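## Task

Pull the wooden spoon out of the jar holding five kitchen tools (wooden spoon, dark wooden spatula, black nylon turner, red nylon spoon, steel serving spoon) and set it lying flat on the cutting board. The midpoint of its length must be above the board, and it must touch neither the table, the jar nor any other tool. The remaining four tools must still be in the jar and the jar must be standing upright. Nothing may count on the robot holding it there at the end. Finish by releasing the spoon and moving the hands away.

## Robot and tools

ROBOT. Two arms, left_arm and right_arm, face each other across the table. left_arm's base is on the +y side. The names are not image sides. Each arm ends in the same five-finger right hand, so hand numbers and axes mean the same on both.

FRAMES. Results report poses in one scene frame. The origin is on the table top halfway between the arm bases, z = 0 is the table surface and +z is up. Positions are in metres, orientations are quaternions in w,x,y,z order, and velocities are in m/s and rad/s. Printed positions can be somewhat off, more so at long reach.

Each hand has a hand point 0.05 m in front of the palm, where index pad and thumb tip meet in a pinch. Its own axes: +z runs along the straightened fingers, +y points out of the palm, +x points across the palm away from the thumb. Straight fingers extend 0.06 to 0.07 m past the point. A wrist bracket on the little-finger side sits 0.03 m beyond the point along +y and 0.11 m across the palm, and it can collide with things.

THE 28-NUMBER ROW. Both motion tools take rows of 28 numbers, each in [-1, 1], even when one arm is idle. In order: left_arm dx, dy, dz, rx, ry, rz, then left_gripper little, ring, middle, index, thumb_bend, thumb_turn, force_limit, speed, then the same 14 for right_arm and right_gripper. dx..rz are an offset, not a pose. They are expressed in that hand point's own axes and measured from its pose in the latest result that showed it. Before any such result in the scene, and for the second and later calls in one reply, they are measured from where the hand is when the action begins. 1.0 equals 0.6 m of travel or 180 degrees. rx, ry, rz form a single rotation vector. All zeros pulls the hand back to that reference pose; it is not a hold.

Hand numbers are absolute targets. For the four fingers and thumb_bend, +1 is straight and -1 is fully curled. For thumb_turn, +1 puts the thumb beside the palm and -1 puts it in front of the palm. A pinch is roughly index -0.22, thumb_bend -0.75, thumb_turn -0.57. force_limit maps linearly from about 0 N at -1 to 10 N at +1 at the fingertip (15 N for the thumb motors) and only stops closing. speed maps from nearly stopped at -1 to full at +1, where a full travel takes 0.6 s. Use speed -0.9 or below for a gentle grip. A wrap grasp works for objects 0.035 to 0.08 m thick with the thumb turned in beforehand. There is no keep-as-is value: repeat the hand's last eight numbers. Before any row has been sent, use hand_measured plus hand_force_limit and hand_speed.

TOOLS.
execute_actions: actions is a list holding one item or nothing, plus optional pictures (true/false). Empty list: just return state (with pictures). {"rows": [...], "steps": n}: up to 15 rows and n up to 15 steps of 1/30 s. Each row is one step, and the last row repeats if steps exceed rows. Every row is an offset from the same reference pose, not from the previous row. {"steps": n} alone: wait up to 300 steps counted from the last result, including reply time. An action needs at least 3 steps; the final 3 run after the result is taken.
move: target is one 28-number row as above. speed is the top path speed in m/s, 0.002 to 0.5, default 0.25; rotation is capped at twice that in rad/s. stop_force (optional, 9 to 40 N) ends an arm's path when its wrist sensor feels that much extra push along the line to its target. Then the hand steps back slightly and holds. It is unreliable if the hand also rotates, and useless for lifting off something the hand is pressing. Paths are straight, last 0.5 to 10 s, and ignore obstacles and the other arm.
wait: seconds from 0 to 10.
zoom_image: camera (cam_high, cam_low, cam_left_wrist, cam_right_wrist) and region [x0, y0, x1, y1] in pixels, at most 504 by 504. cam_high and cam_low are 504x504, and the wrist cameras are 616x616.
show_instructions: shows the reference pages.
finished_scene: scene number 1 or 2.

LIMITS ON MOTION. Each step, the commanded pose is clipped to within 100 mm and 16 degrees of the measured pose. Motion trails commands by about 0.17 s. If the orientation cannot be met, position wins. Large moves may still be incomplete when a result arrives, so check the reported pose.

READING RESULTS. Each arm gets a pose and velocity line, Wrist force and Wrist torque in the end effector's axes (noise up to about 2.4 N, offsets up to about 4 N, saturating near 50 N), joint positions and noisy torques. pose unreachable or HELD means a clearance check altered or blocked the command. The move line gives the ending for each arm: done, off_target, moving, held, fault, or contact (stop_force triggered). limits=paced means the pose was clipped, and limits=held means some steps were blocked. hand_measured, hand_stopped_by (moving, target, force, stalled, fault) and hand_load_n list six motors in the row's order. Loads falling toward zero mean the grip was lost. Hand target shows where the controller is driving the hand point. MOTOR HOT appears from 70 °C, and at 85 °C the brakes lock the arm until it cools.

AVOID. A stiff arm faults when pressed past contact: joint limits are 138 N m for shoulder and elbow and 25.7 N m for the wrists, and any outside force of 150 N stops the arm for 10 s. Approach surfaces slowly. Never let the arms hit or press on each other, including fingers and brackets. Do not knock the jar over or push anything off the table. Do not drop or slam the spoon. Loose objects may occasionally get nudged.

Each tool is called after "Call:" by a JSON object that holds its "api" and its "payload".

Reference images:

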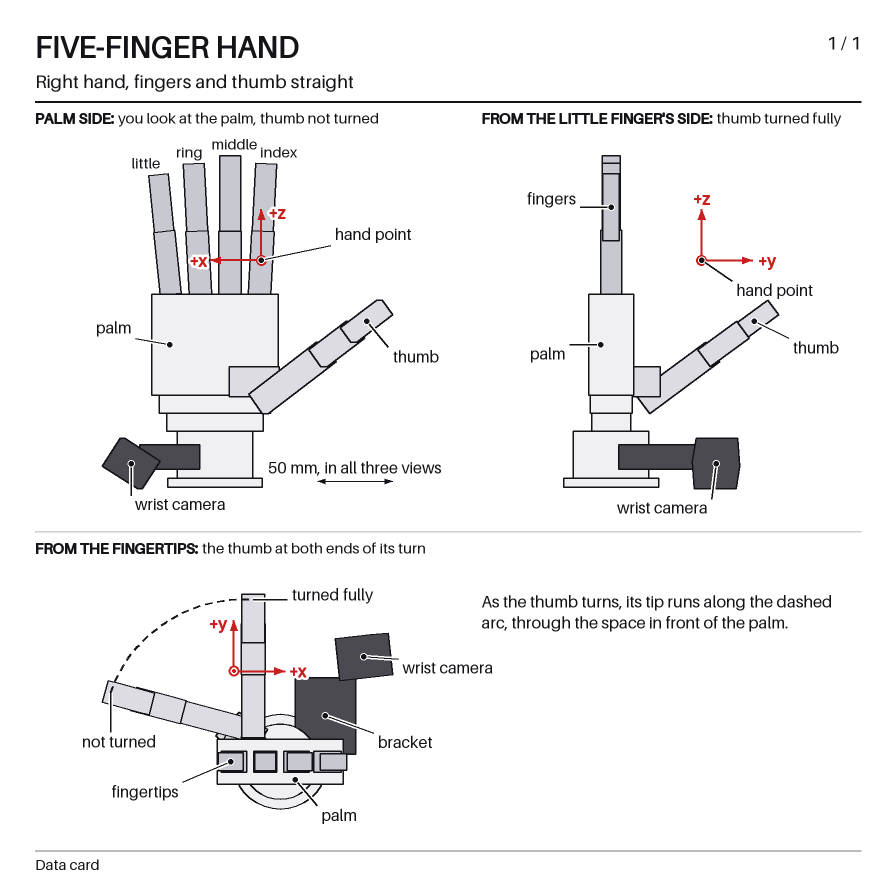

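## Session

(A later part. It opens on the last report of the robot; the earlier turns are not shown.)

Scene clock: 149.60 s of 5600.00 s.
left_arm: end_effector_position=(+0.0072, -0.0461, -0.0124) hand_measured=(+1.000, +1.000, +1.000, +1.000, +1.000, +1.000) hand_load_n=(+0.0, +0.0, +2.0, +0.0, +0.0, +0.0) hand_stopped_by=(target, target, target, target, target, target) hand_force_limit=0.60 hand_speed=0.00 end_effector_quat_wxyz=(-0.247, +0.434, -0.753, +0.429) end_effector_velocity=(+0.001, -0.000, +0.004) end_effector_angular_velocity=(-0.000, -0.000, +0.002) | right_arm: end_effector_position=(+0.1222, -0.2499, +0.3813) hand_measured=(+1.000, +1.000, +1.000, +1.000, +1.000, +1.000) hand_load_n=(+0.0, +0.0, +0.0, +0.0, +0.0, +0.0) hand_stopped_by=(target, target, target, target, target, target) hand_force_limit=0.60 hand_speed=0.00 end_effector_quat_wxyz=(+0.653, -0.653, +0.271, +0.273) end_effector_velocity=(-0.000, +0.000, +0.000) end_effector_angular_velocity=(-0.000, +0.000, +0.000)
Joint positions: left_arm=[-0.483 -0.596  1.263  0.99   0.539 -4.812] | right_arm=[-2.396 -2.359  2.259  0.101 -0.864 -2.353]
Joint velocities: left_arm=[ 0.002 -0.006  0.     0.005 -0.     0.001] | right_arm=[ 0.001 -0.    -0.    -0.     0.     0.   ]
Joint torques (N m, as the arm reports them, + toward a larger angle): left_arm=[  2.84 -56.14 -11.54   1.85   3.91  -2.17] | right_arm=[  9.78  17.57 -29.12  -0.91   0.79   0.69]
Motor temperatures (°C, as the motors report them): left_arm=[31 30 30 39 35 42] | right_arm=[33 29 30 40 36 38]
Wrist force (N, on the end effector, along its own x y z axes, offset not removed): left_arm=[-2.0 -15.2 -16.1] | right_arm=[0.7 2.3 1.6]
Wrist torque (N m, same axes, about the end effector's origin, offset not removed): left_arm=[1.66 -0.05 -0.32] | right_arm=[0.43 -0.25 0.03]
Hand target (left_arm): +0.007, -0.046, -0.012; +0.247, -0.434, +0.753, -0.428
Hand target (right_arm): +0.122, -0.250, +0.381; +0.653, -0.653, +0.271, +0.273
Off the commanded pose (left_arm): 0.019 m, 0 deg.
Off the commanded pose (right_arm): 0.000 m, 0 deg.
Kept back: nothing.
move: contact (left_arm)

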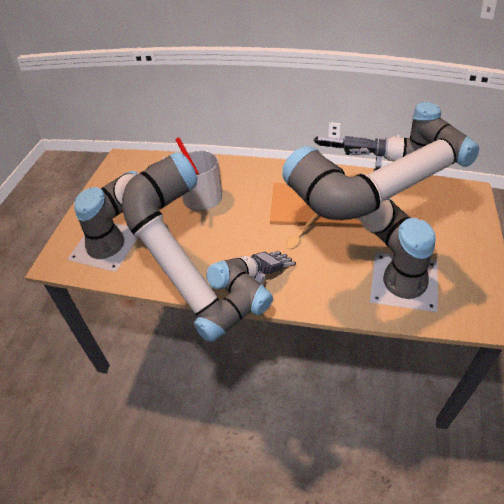

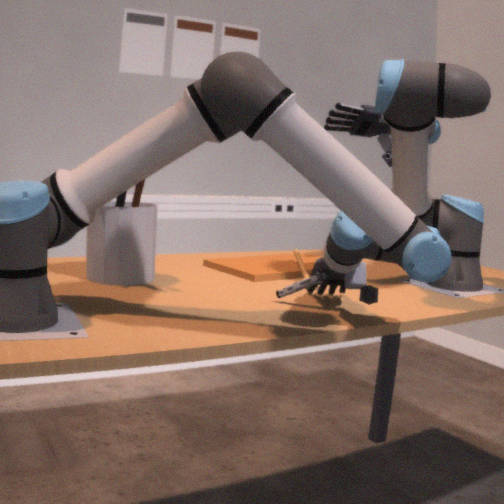

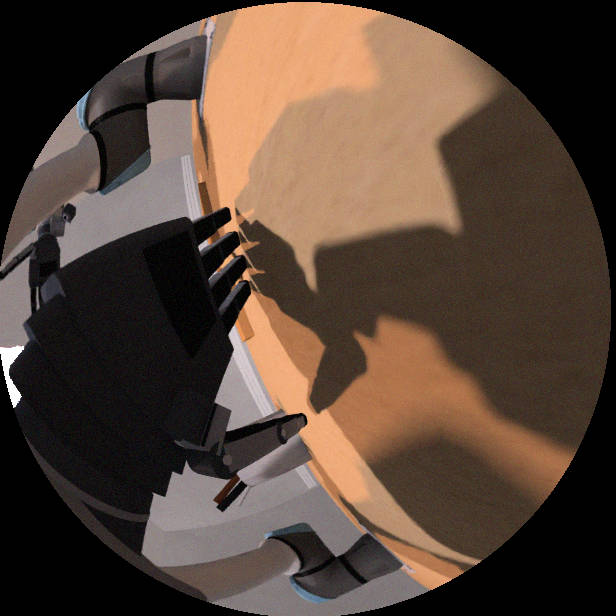

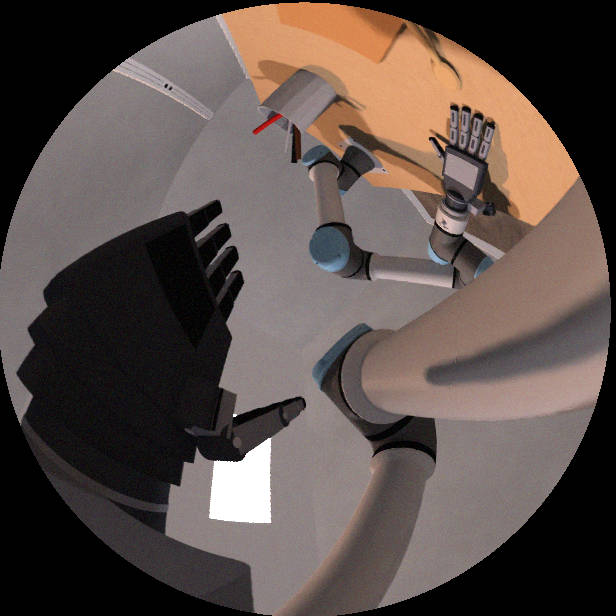

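Call:
{"api": "move", "payload": {"target": [0,-0.006,-0.003,0,0,0, 1,1,1,1,1,1,0.6,0, 0,0,0,0,0,0,1,1,1,1,1,1,0.6,0], "speed": 0.01}}

Call:
{"api": "move", "payload": {"target": [0,-0.11,0.187,0,0,0, 1,1,1,1,1,1,0.6,0, 0,0,0,0,0,0,1,1,1,1,1,1,0.6,0], "speed": 0.03, "stop_force": 15}}

Call:
{"api": "zoom_image", "payload": {"camera": "cam_high", "region": [180,140,430,300]}}

Call:
{"api": "zoom_image", "payload": {"camera": "cam_right_wrist", "region": [320,10,560,200]}}

Scene clock: 150.53 s of 5600.00 s.
left_arm: end_effector_position=(+0.0074, -0.0462, -0.0086) hand_measured=(+1.000, +1.000, +1.000, +1.000, +1.000, +1.000) hand_load_n=(+0.0, +0.0, +0.0, +0.0, +0.0, +0.0) hand_stopped_by=(target, target, target, target, target, target) hand_force_limit=0.60 hand_speed=0.00 end_effector_quat_wxyz=(-0.247, +0.434, -0.753, +0.429) end_effector_velocity=(-0.000, -0.000, +0.002) end_effector_angular_velocity=(-0.001, +0.001, -0.000) | right_arm: end_effector_position=(+0.1222, -0.2499, +0.3813) hand_measured=(+1.000, +1.000, +1.000, +1.000, +1.000, +1.000) hand_load_n=(+0.0, +0.0, +0.0, +0.0, +0.0, +0.0) hand_stopped_by=(target, target, target, target, target, target) hand_force_limit=0.60 hand_speed=0.00 end_effector_quat_wxyz=(+0.653, -0.653, +0.271, +0.273) end_effector_velocity=(-0.000, +0.000, -0.000) end_effector_angular_velocity=(+0.000, +0.000, +0.000)
Joint positions: left_arm=[-0.483 -0.602  1.262  0.995  0.539 -4.811] | right_arm=[-2.396 -2.359  2.259  0.101 -0.864 -2.353]
Joint velocities: left_arm=[ 0.    -0.004 -0.     0.002  0.001  0.001] | right_arm=[ 0. -0.  0. -0. -0.  0.]
Joint torques (N m, as the arm reports them, + toward a larger angle): left_arm=[  6.63 -65.58 -22.69   4.4   -3.73   2.55] | right_arm=[  9.45  17.56 -29.71  -0.74   0.87   0.69]
Motor temperatures (°C, as the motors report them): left_arm=[31 30 30 39 35 42] | right_arm=[33 29 30 40 36 38]
Wrist force (N, on the end effector, along its own x y z axes, offset not removed): left_arm=[0.2 -1.5 1.5] | right_arm=[1.2 2.7 2.0]
Wrist torque (N m, same axes, about the end effector's origin, offset not removed): left_arm=[-0.24 -0.24 0.05] | right_arm=[0.38 -0.40 0.08]
Hand target (left_arm): +0.007, -0.046, -0.008; +0.247, -0.434, +0.753, -0.429
Hand target (right_arm): +0.122, -0.250, +0.381; +0.653, -0.653, +0.271, +0.273
Off the commanded pose (left_arm): 0.000 m, 0 deg.
Off the commanded pose (right_arm): 0.000 m, 0 deg.
Kept back: nothing.
move: done

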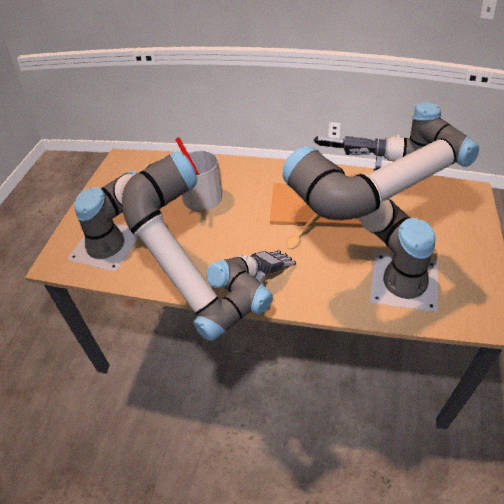

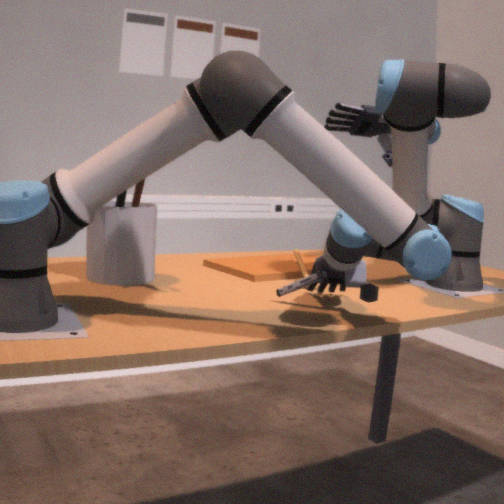

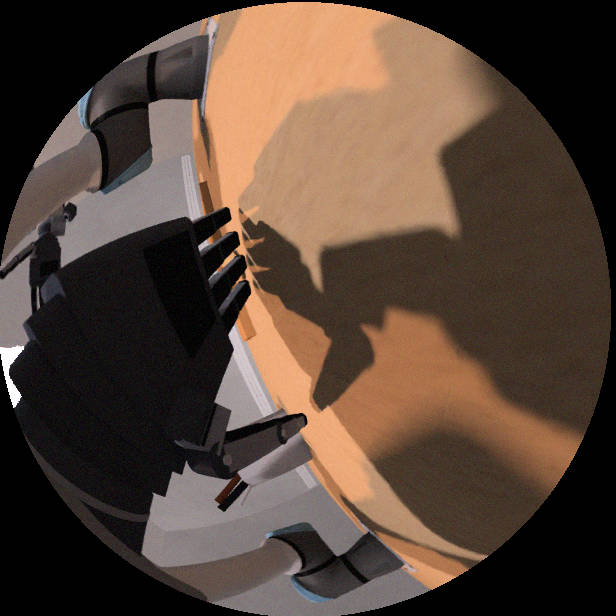

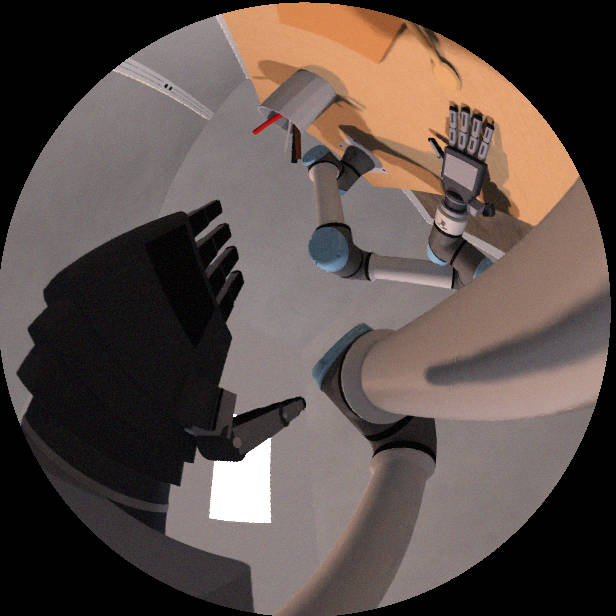

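Scene clock: 155.27 s of 5600.00 s.
left_arm: end_effector_position=(+0.1199, -0.1113, -0.0092) hand_measured=(+1.000, +1.000, +1.000, +1.000, +1.000, +1.000) hand_load_n=(+0.0, +0.0, +0.0, +0.0, +0.0, +0.0) hand_stopped_by=(target, target, target, target, target, target) hand_force_limit=0.60 hand_speed=0.00 end_effector_quat_wxyz=(-0.247, +0.434, -0.753, +0.429) end_effector_velocity=(+0.002, -0.001, +0.000) end_effector_angular_velocity=(+0.001, +0.000, -0.001) | right_arm: end_effector_position=(+0.1222, -0.2499, +0.3813) hand_measured=(+1.000, +1.000, +1.000, +1.000, +1.000, +1.000) hand_load_n=(+0.0, +0.0, +0.0, +0.0, +0.0, +0.0) hand_stopped_by=(target, target, target, target, target, target) hand_force_limit=0.60 hand_speed=0.00 end_effector_quat_wxyz=(+0.653, -0.653, +0.271, +0.273) end_effector_velocity=(+0.000, +0.000, -0.000) end_effector_angular_velocity=(-0.000, -0.002, -0.001)
Joint positions: left_arm=[-0.259 -0.58   1.108  0.761  0.561 -4.383] | right_arm=[-2.396 -2.359  2.259  0.101 -0.864 -2.353]
Joint velocities: left_arm=[ 0.004  0.001 -0.004 -0.004  0.002  0.008] | right_arm=[ 0.001 -0.    -0.     0.     0.002 -0.002]
Joint torques (N m, as the arm reports them, + toward a larger angle): left_arm=[  7.87 -41.82 -24.47  -0.97   1.13   2.18] | right_arm=[ 10.27  16.91 -29.04  -0.5    1.04   0.96]
Motor temperatures (°C, as the motors report them): left_arm=[31 30 30 39 35 42] | right_arm=[33 29 30 40 36 38]
Wrist force (N, on the end effector, along its own x y z axes, offset not removed): left_arm=[-0.7 -2.2 -0.3] | right_arm=[2.4 2.1 0.9]
Wrist torque (N m, same axes, about the end effector's origin, offset not removed): left_arm=[-0.18 -0.10 0.02] | right_arm=[0.32 -0.61 0.16]
Hand target (left_arm): +0.120, -0.111, -0.009; +0.247, -0.434, +0.753, -0.429
Hand target (right_arm): +0.122, -0.250, +0.381; +0.653, -0.653, +0.271, +0.273
Off the commanded pose (left_arm): 0.000 m, 0 deg.
Off the commanded pose (right_arm): 0.000 m, 0 deg.
Kept back: nothing.
move: done

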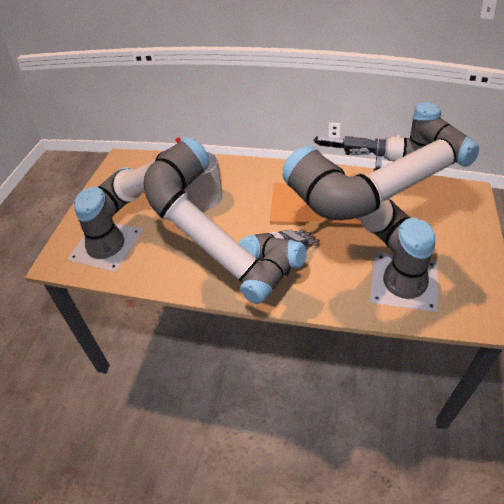

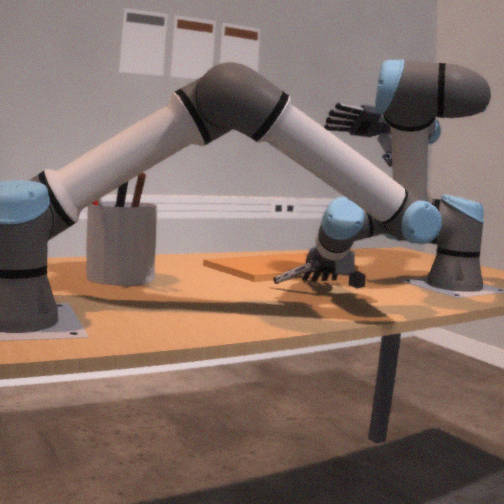

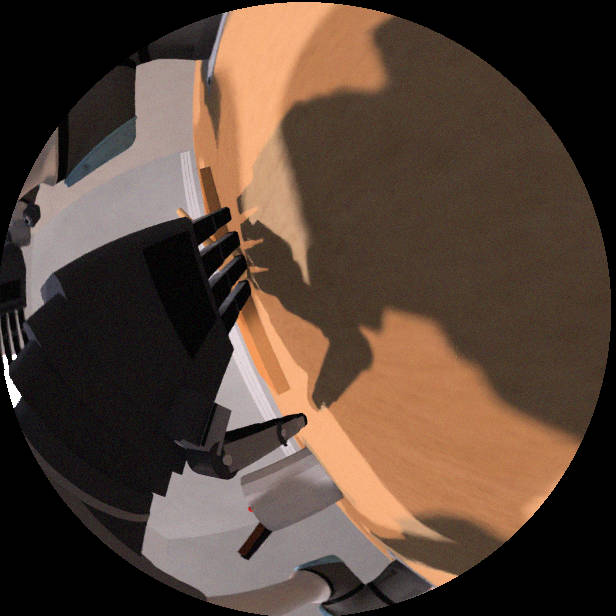

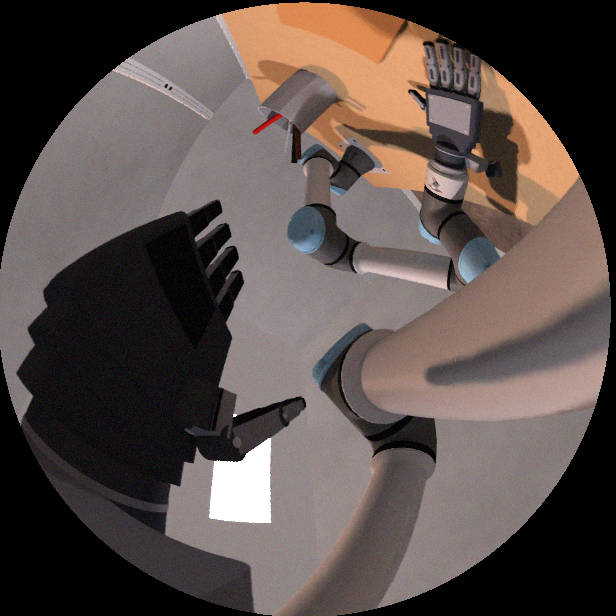

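Region (180, 140, 430, 300) of cam_high's 504x504 image, scaled by 2.016, with more detail than that image has; it fills the top 323 rows of this view, and the rest is white.

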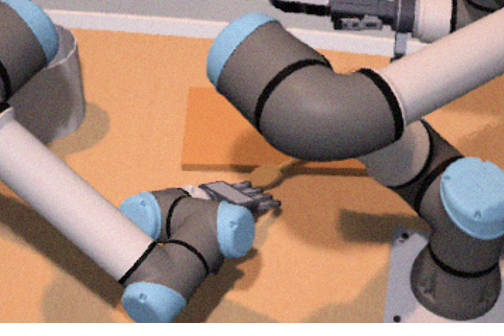

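Region (320, 10, 560, 200) of cam_right_wrist's 616x616 image, scaled by 2.100, with more detail than that image has; it fills the top 399 rows of this view, and the rest is white.

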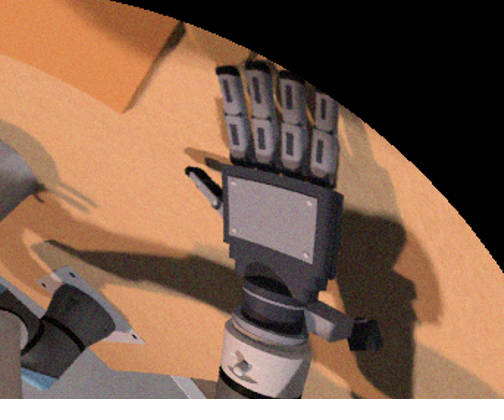

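Working; head is at the board edge. Retreat and look.

Call:
{"api": "move", "payload": {"target": [0,0,-0.25,0,0,0, 1,1,1,1,1,1,0.6,0, 0,0,-0.2,0,0,0,1,1,1,1,1,1,0.6,0], "speed": 0.15}}

Call:
{"api": "zoom_image", "payload": {"camera": "cam_high", "region": [180,140,430,300]}}

Call:
{"api": "zoom_image", "payload": {"camera": "cam_low", "region": [180,220,400,310]}}

Scene clock: 157.13 s of 5600.00 s.
left_arm: end_effector_position=(+0.0085, -0.0469, +0.0673) hand_measured=(+1.000, +1.000, +1.000, +1.000, +1.000, +1.000) hand_load_n=(+0.0, +0.0, +0.0, +0.0, +0.0, +0.0) hand_stopped_by=(target, target, target, target, target, target) hand_force_limit=0.60 hand_speed=0.00 end_effector_quat_wxyz=(-0.246, +0.434, -0.753, +0.429) end_effector_velocity=(-0.002, +0.001, +0.001) end_effector_angular_velocity=(+0.001, -0.001, +0.003) | right_arm: end_effector_position=(+0.1225, -0.3329, +0.3815) hand_measured=(+1.000, +1.000, +1.000, +1.000, +1.000, +1.000) hand_load_n=(+0.0, +0.0, +0.0, +0.0, +0.0, +0.0) hand_stopped_by=(target, target, target, target, target, target) hand_force_limit=0.60 hand_speed=0.00 end_effector_quat_wxyz=(+0.651, -0.654, +0.269, +0.276) end_effector_velocity=(-0.000, +0.000, +0.000) end_effector_angular_velocity=(-0.000, +0.001, +0.001)
Joint positions: left_arm=[-0.48  -0.708  1.243  1.116  0.538 -4.806] | right_arm=[-2.784 -2.293  2.242  0.052 -1.26  -2.351]
Joint velocities: left_arm=[-0.004  0.001  0.     0.012 -0.    -0.015] | right_arm=[ 0.001 -0.    -0.    -0.     0.     0.001]
Joint torques (N m, as the arm reports them, + toward a larger angle): left_arm=[ -8.28 -65.23  -8.94   4.54   1.01  -2.39] | right_arm=[ 15.49   0.67 -10.69   4.34   2.09  -0.79]
Motor temperatures (°C, as the motors report them): left_arm=[31 30 30 39 35 42] | right_arm=[33 29 30 40 36 38]
Wrist force (N, on the end effector, along its own x y z axes, offset not removed): left_arm=[-0.3 -0.8 1.4] | right_arm=[-0.7 2.3 0.6]
Wrist torque (N m, same axes, about the end effector's origin, offset not removed): left_arm=[-0.16 -0.24 0.03] | right_arm=[0.56 -0.11 -0.05]
Hand target (left_arm): +0.008, -0.047, +0.067; +0.247, -0.434, +0.753, -0.429
Hand target (right_arm): +0.122, -0.333, +0.382; +0.651, -0.654, +0.269, +0.276
Off the commanded pose (left_arm): 0.000 m, 0 deg.
Off the commanded pose (right_arm): 0.037 m, 0 deg.
Kept back: nothing.
move: held (right_arm); limits=held; held on 21 of 49 steps (right_arm), including the last (right_arm)
pose unreachable (right arm): on one or more control steps of this call this arm could not follow its commanded pose, so it was not sent that pose on those steps. On the call's last step it was still not sent that pose. It may still have moved: this result reports where it is.
cause: the commanded pose would bring two parts of the arm too close to each other (joints 3 (elbow) to 6 (wrist 3) lie between them).

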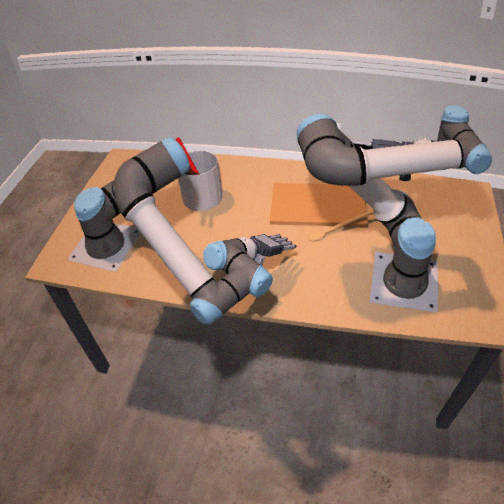

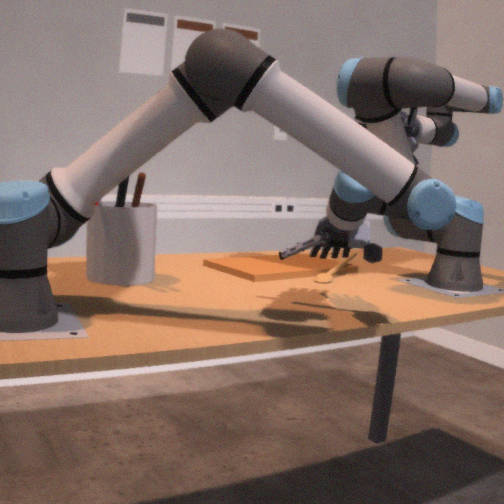

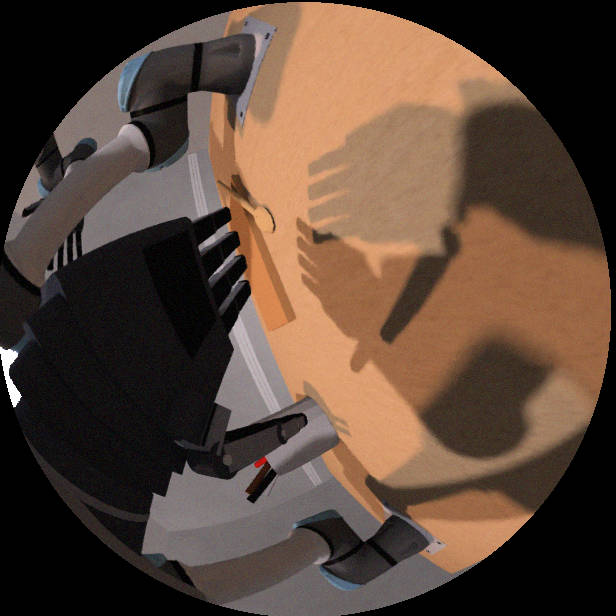

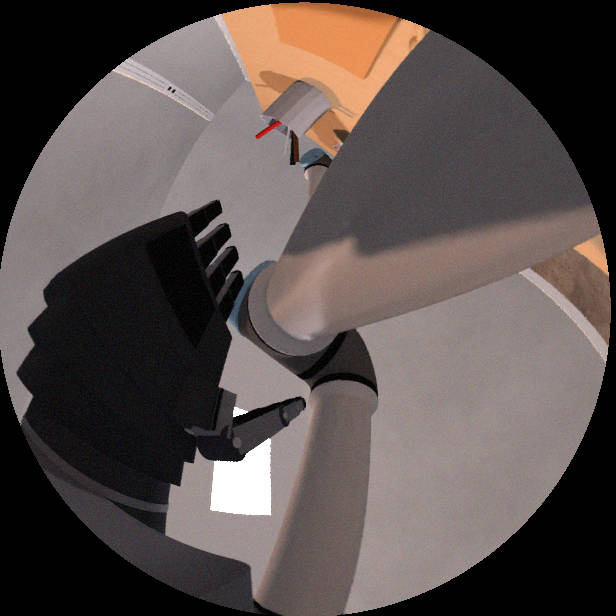

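Region (180, 140, 430, 300) of cam_high's 504x504 image, scaled by 2.016, with more detail than that image has; it fills the top 323 rows of this view, and the rest is white.

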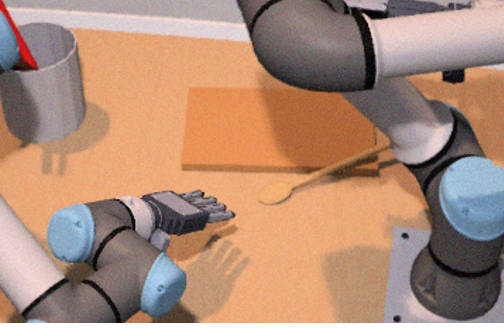

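Region (180, 220, 400, 310) of cam_low's 504x504 image, scaled by 2.291, with more detail than that image has; it fills the top 206 rows of this view, and the rest is white.

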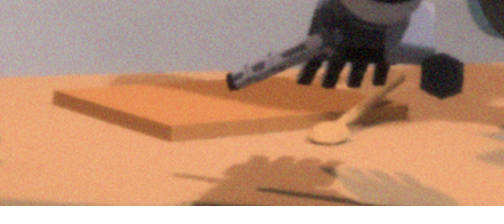

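Call:
{"api": "execute_actions", "payload": {"actions": []}}

Scene clock: 157.40 s of 5600.00 s.
left_arm: end_effector_position=(+0.0083, -0.0467, +0.0674) hand_measured=(+1.000, +1.000, +1.000, +1.000, +1.000, +1.000) hand_load_n=(+0.0, +0.0, +0.0, +0.0, +0.0, +0.0) hand_stopped_by=(target, target, target, target, target, target) hand_force_limit=0.60 hand_speed=0.00 end_effector_quat_wxyz=(-0.247, +0.434, -0.753, +0.429) end_effector_velocity=(+0.000, +0.000, +0.002) end_effector_angular_velocity=(-0.000, -0.000, +0.001) | right_arm: end_effector_position=(+0.1225, -0.3329, +0.3815) hand_measured=(+1.000, +1.000, +1.000, +1.000, +1.000, +1.000) hand_load_n=(+0.0, +0.0, +0.0, +0.0, +0.0, +0.0) hand_stopped_by=(target, target, target, target, target, target) hand_force_limit=0.60 hand_speed=0.00 end_effector_quat_wxyz=(+0.651, -0.654, +0.269, +0.276) end_effector_velocity=(+0.000, -0.000, -0.000) end_effector_angular_velocity=(+0.000, -0.001, -0.001)
Joint positions: left_arm=[-0.481 -0.708  1.243  1.117  0.538 -4.808] | right_arm=[-2.784 -2.293  2.242  0.052 -1.26  -2.351]
Joint velocities: left_arm=[ 0.    -0.002  0.     0.003 -0.    -0.001] | right_arm=[-0.     0.    -0.     0.     0.001 -0.001]
Joint torques (N m, as the arm reports them, + toward a larger angle): left_arm=[ -7.93 -65.3   -9.33   4.59   1.02  -2.28] | right_arm=[ 13.73   0.44 -10.15   4.27   1.84  -0.75]
Motor temperatures (°C, as the motors report them): left_arm=[31 30 30 39 35 42] | right_arm=[33 29 30 40 36 38]
Wrist force (N, on the end effector, along its own x y z axes, offset not removed): left_arm=[-1.1 -1.0 1.6] | right_arm=[0.8 0.8 1.4]
Wrist torque (N m, same axes, about the end effector's origin, offset not removed): left_arm=[-0.14 -0.13 -0.01] | right_arm=[0.21 -0.35 -0.03]
Hand target (left_arm): +0.008, -0.047, +0.067; +0.247, -0.434, +0.753, -0.429
Hand target (right_arm): +0.122, -0.333, +0.382; +0.651, -0.654, +0.269, +0.276
Off the commanded pose (left_arm): 0.000 m, 0 deg.
Off the commanded pose (right_arm): 0.037 m, 0 deg.
Kept back: nothing.
Steps of this call (steps 1 to 8: nothing new was sent). Readings (end_effector_position | what the end effector reports):
1: left_arm (+0.0085, -0.0468, +0.0673) | right_arm (+0.1225, -0.3329, +0.3815) | left_arm hand_measured=(+1.000, +1.000, +1.000, +1.000, +1.000, +1.000) hand_load_n=(+0.0, +0.0, +0.0, +0.0, +0.0, +0.0) hand_stopped_by=(target, target, target, target, target, target) hand_force_limit=0.60 hand_speed=0.00 | right_arm hand_measured=(+1.000, +1.000, +1.000, +1.000, +1.000, +1.000) hand_load_n=(+0.0, +0.0, +0.0, +0.0, +0.0, +0.0) hand_stopped_by=(target, target, target, target, target, target) hand_force_limit=0.60 hand_speed=0.00
2: left_arm (+0.0084, -0.0468, +0.0674) | right_arm (+0.1225, -0.3329, +0.3815) | left_arm hand_measured=(+1.000, +1.000, +1.000, +1.000, +1.000, +1.000) hand_load_n=(+0.0, +0.0, +0.0, +0.0, +0.0, +0.0) hand_stopped_by=(target, target, target, target, target, target) hand_force_limit=0.60 hand_speed=0.00 | right_arm hand_measured=(+1.000, +1.000, +1.000, +1.000, +1.000, +1.000) hand_load_n=(+0.0, +0.0, +0.0, +0.0, +0.0, +0.0) hand_stopped_by=(target, target, target, target, target, target) hand_force_limit=0.60 hand_speed=0.00
4: left_arm (+0.0084, -0.0468, +0.0674) | right_arm (+0.1225, -0.3329, +0.3815) | left_arm hand_measured=(+1.000, +1.000, +1.000, +1.000, +1.000, +1.000) hand_load_n=(+0.0, +0.0, +0.0, +0.0, +0.0, +0.0) hand_stopped_by=(target, target, target, target, target, target) hand_force_limit=0.60 hand_speed=0.00 | right_arm hand_measured=(+1.000, +1.000, +1.000, +1.000, +1.000, +1.000) hand_load_n=(+0.0, +0.0, +0.0, +0.0, +0.0, +0.0) hand_stopped_by=(target, target, target, target, target, target) hand_force_limit=0.60 hand_speed=0.00
8: the state above

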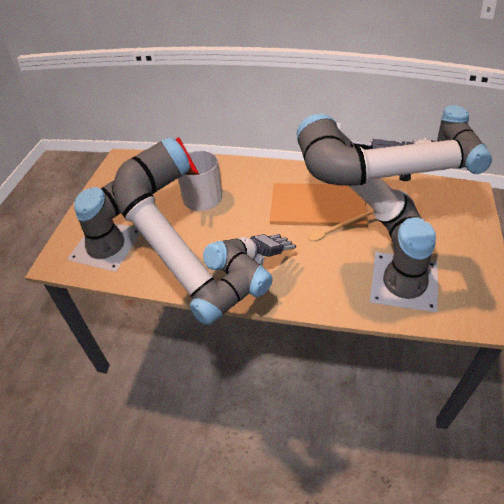

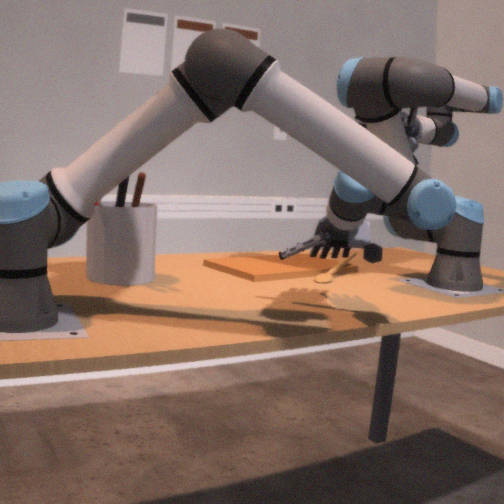

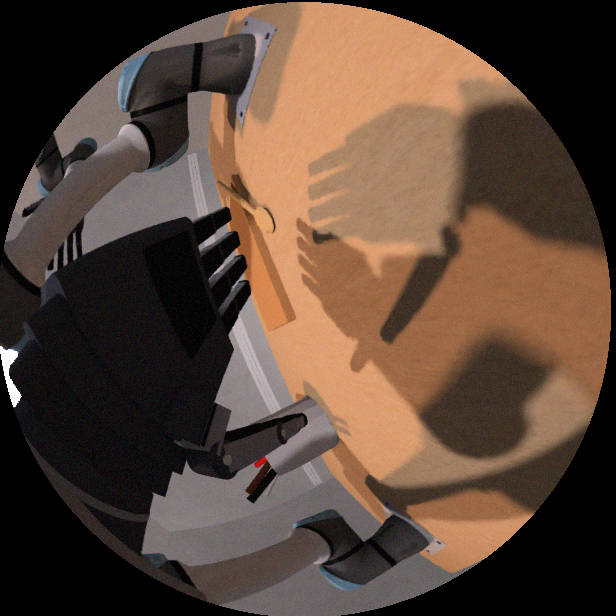

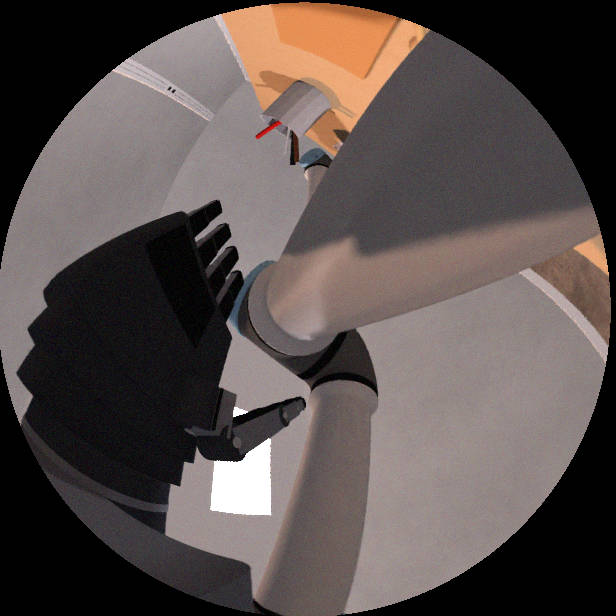

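Call:
{"api": "move", "payload": {"target": [0.157,-0.168,0.213,0,-0.123,-0.072,1,1,1,1,1,1,0.6,0, 0,0,0,0,0,0,1,1,1,1,1,1,0.6,0], "speed": 0.15}}

Scene clock: 160.17 s of 5600.00 s.
left_arm: end_effector_position=(+0.1010, -0.2070, +0.0886) hand_measured=(+1.000, +1.000, +1.000, +1.000, +1.000, +1.000) hand_load_n=(+0.0, +0.0, +0.0, +0.0, +0.0, +0.0) hand_stopped_by=(target, target, target, target, target, target) hand_force_limit=0.60 hand_speed=0.00 end_effector_quat_wxyz=(-0.241, +0.554, -0.653, +0.456) end_effector_velocity=(+0.001, -0.002, -0.000) end_effector_angular_velocity=(+0.007, +0.014, -0.020) | right_arm: end_effector_position=(+0.1225, -0.3329, +0.3815) hand_measured=(+1.000, +1.000, +1.000, +1.000, +1.000, +1.000) hand_load_n=(+0.0, +0.0, +0.0, +0.0, +0.0, +0.0) hand_stopped_by=(target, target, target, target, target, target) hand_force_limit=0.60 hand_speed=0.00 end_effector_quat_wxyz=(+0.651, -0.654, +0.269, +0.276) end_effector_velocity=(+0.000, +0.000, +0.000) end_effector_angular_velocity=(+0.000, +0.001, -0.000)
Joint positions: left_arm=[-0.243 -0.151  0.035  1.604  0.488 -4.836] | right_arm=[-2.784 -2.293  2.242  0.052 -1.26  -2.351]
Joint velocities: left_arm=[ 0.006 -0.007 -0.005 -0.032  0.018  0.052] | right_arm=[ 0.     0.     0.    -0.     0.     0.001]
Joint torques (N m, as the arm reports them, + toward a larger angle): left_arm=[  7.33 -77.53 -27.97  -0.66   1.03   2.65] | right_arm=[ 14.06   0.36 -12.04   4.22   1.99  -0.84]
Motor temperatures (°C, as the motors report them): left_arm=[31 30 30 39 35 42] | right_arm=[33 29 30 40 36 38]
Wrist force (N, on the end effector, along its own x y z axes, offset not removed): left_arm=[1.4 -1.6 -0.1] | right_arm=[2.2 4.2 2.3]
Wrist torque (N m, same axes, about the end effector's origin, offset not removed): left_arm=[-0.24 -0.44 0.17] | right_arm=[0.80 -0.54 0.18]
Hand target (left_arm): +0.101, -0.207, +0.089; +0.240, -0.554, +0.655, -0.455
Hand target (right_arm): +0.122, -0.333, +0.382; +0.651, -0.654, +0.269, +0.276
Off the commanded pose (left_arm): 0.002 m, 16 deg.
Off the commanded pose (right_arm): 0.000 m, 0 deg.
elbow stopped short (left arm): the move would have taken joint 3 (elbow) straighter than the controller allows; a more bent joint 3 avoids this.
Kept back: nothing.
move: off_target (left_arm)

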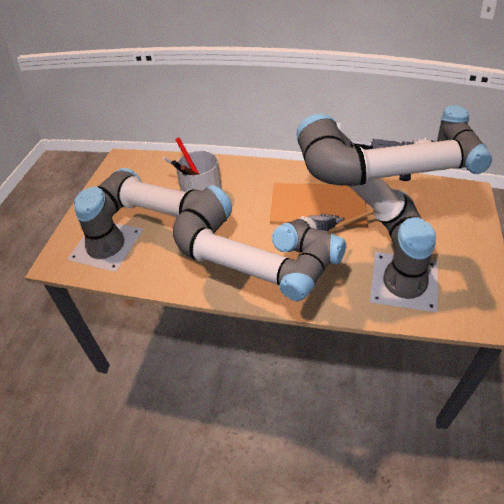

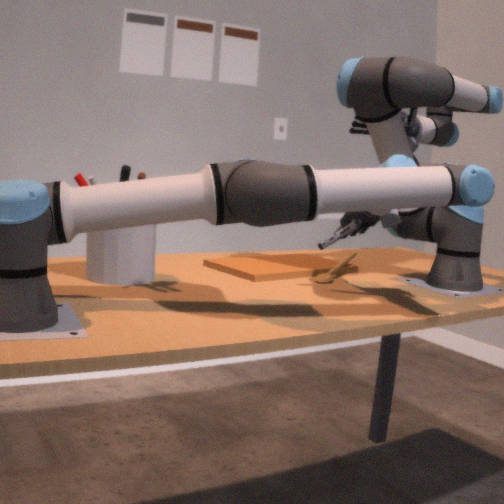

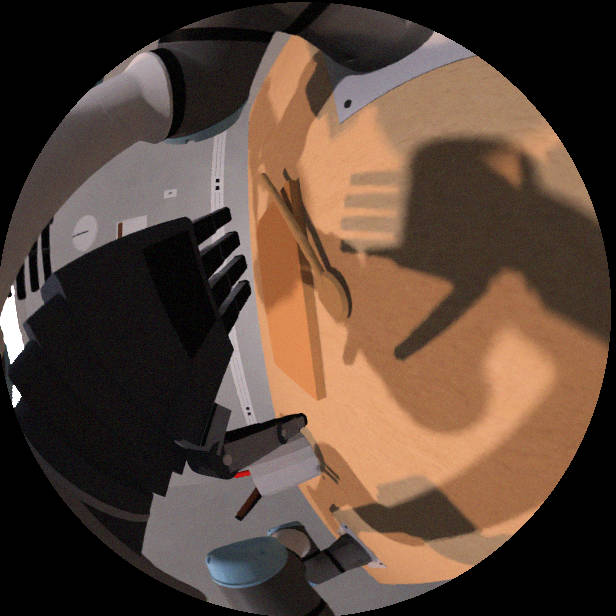

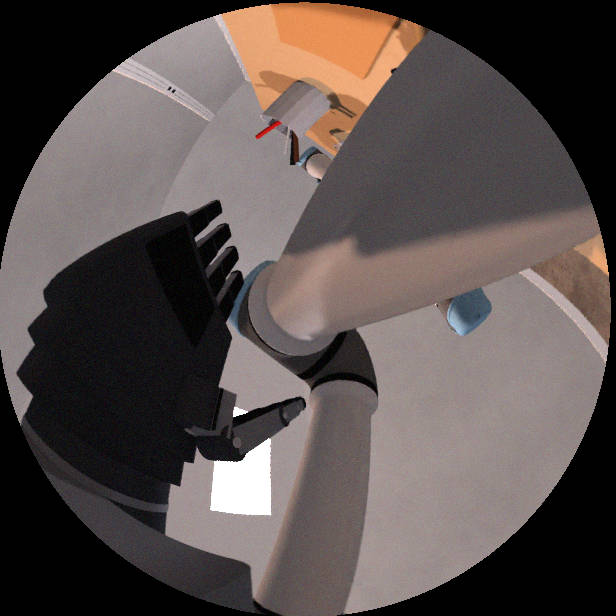

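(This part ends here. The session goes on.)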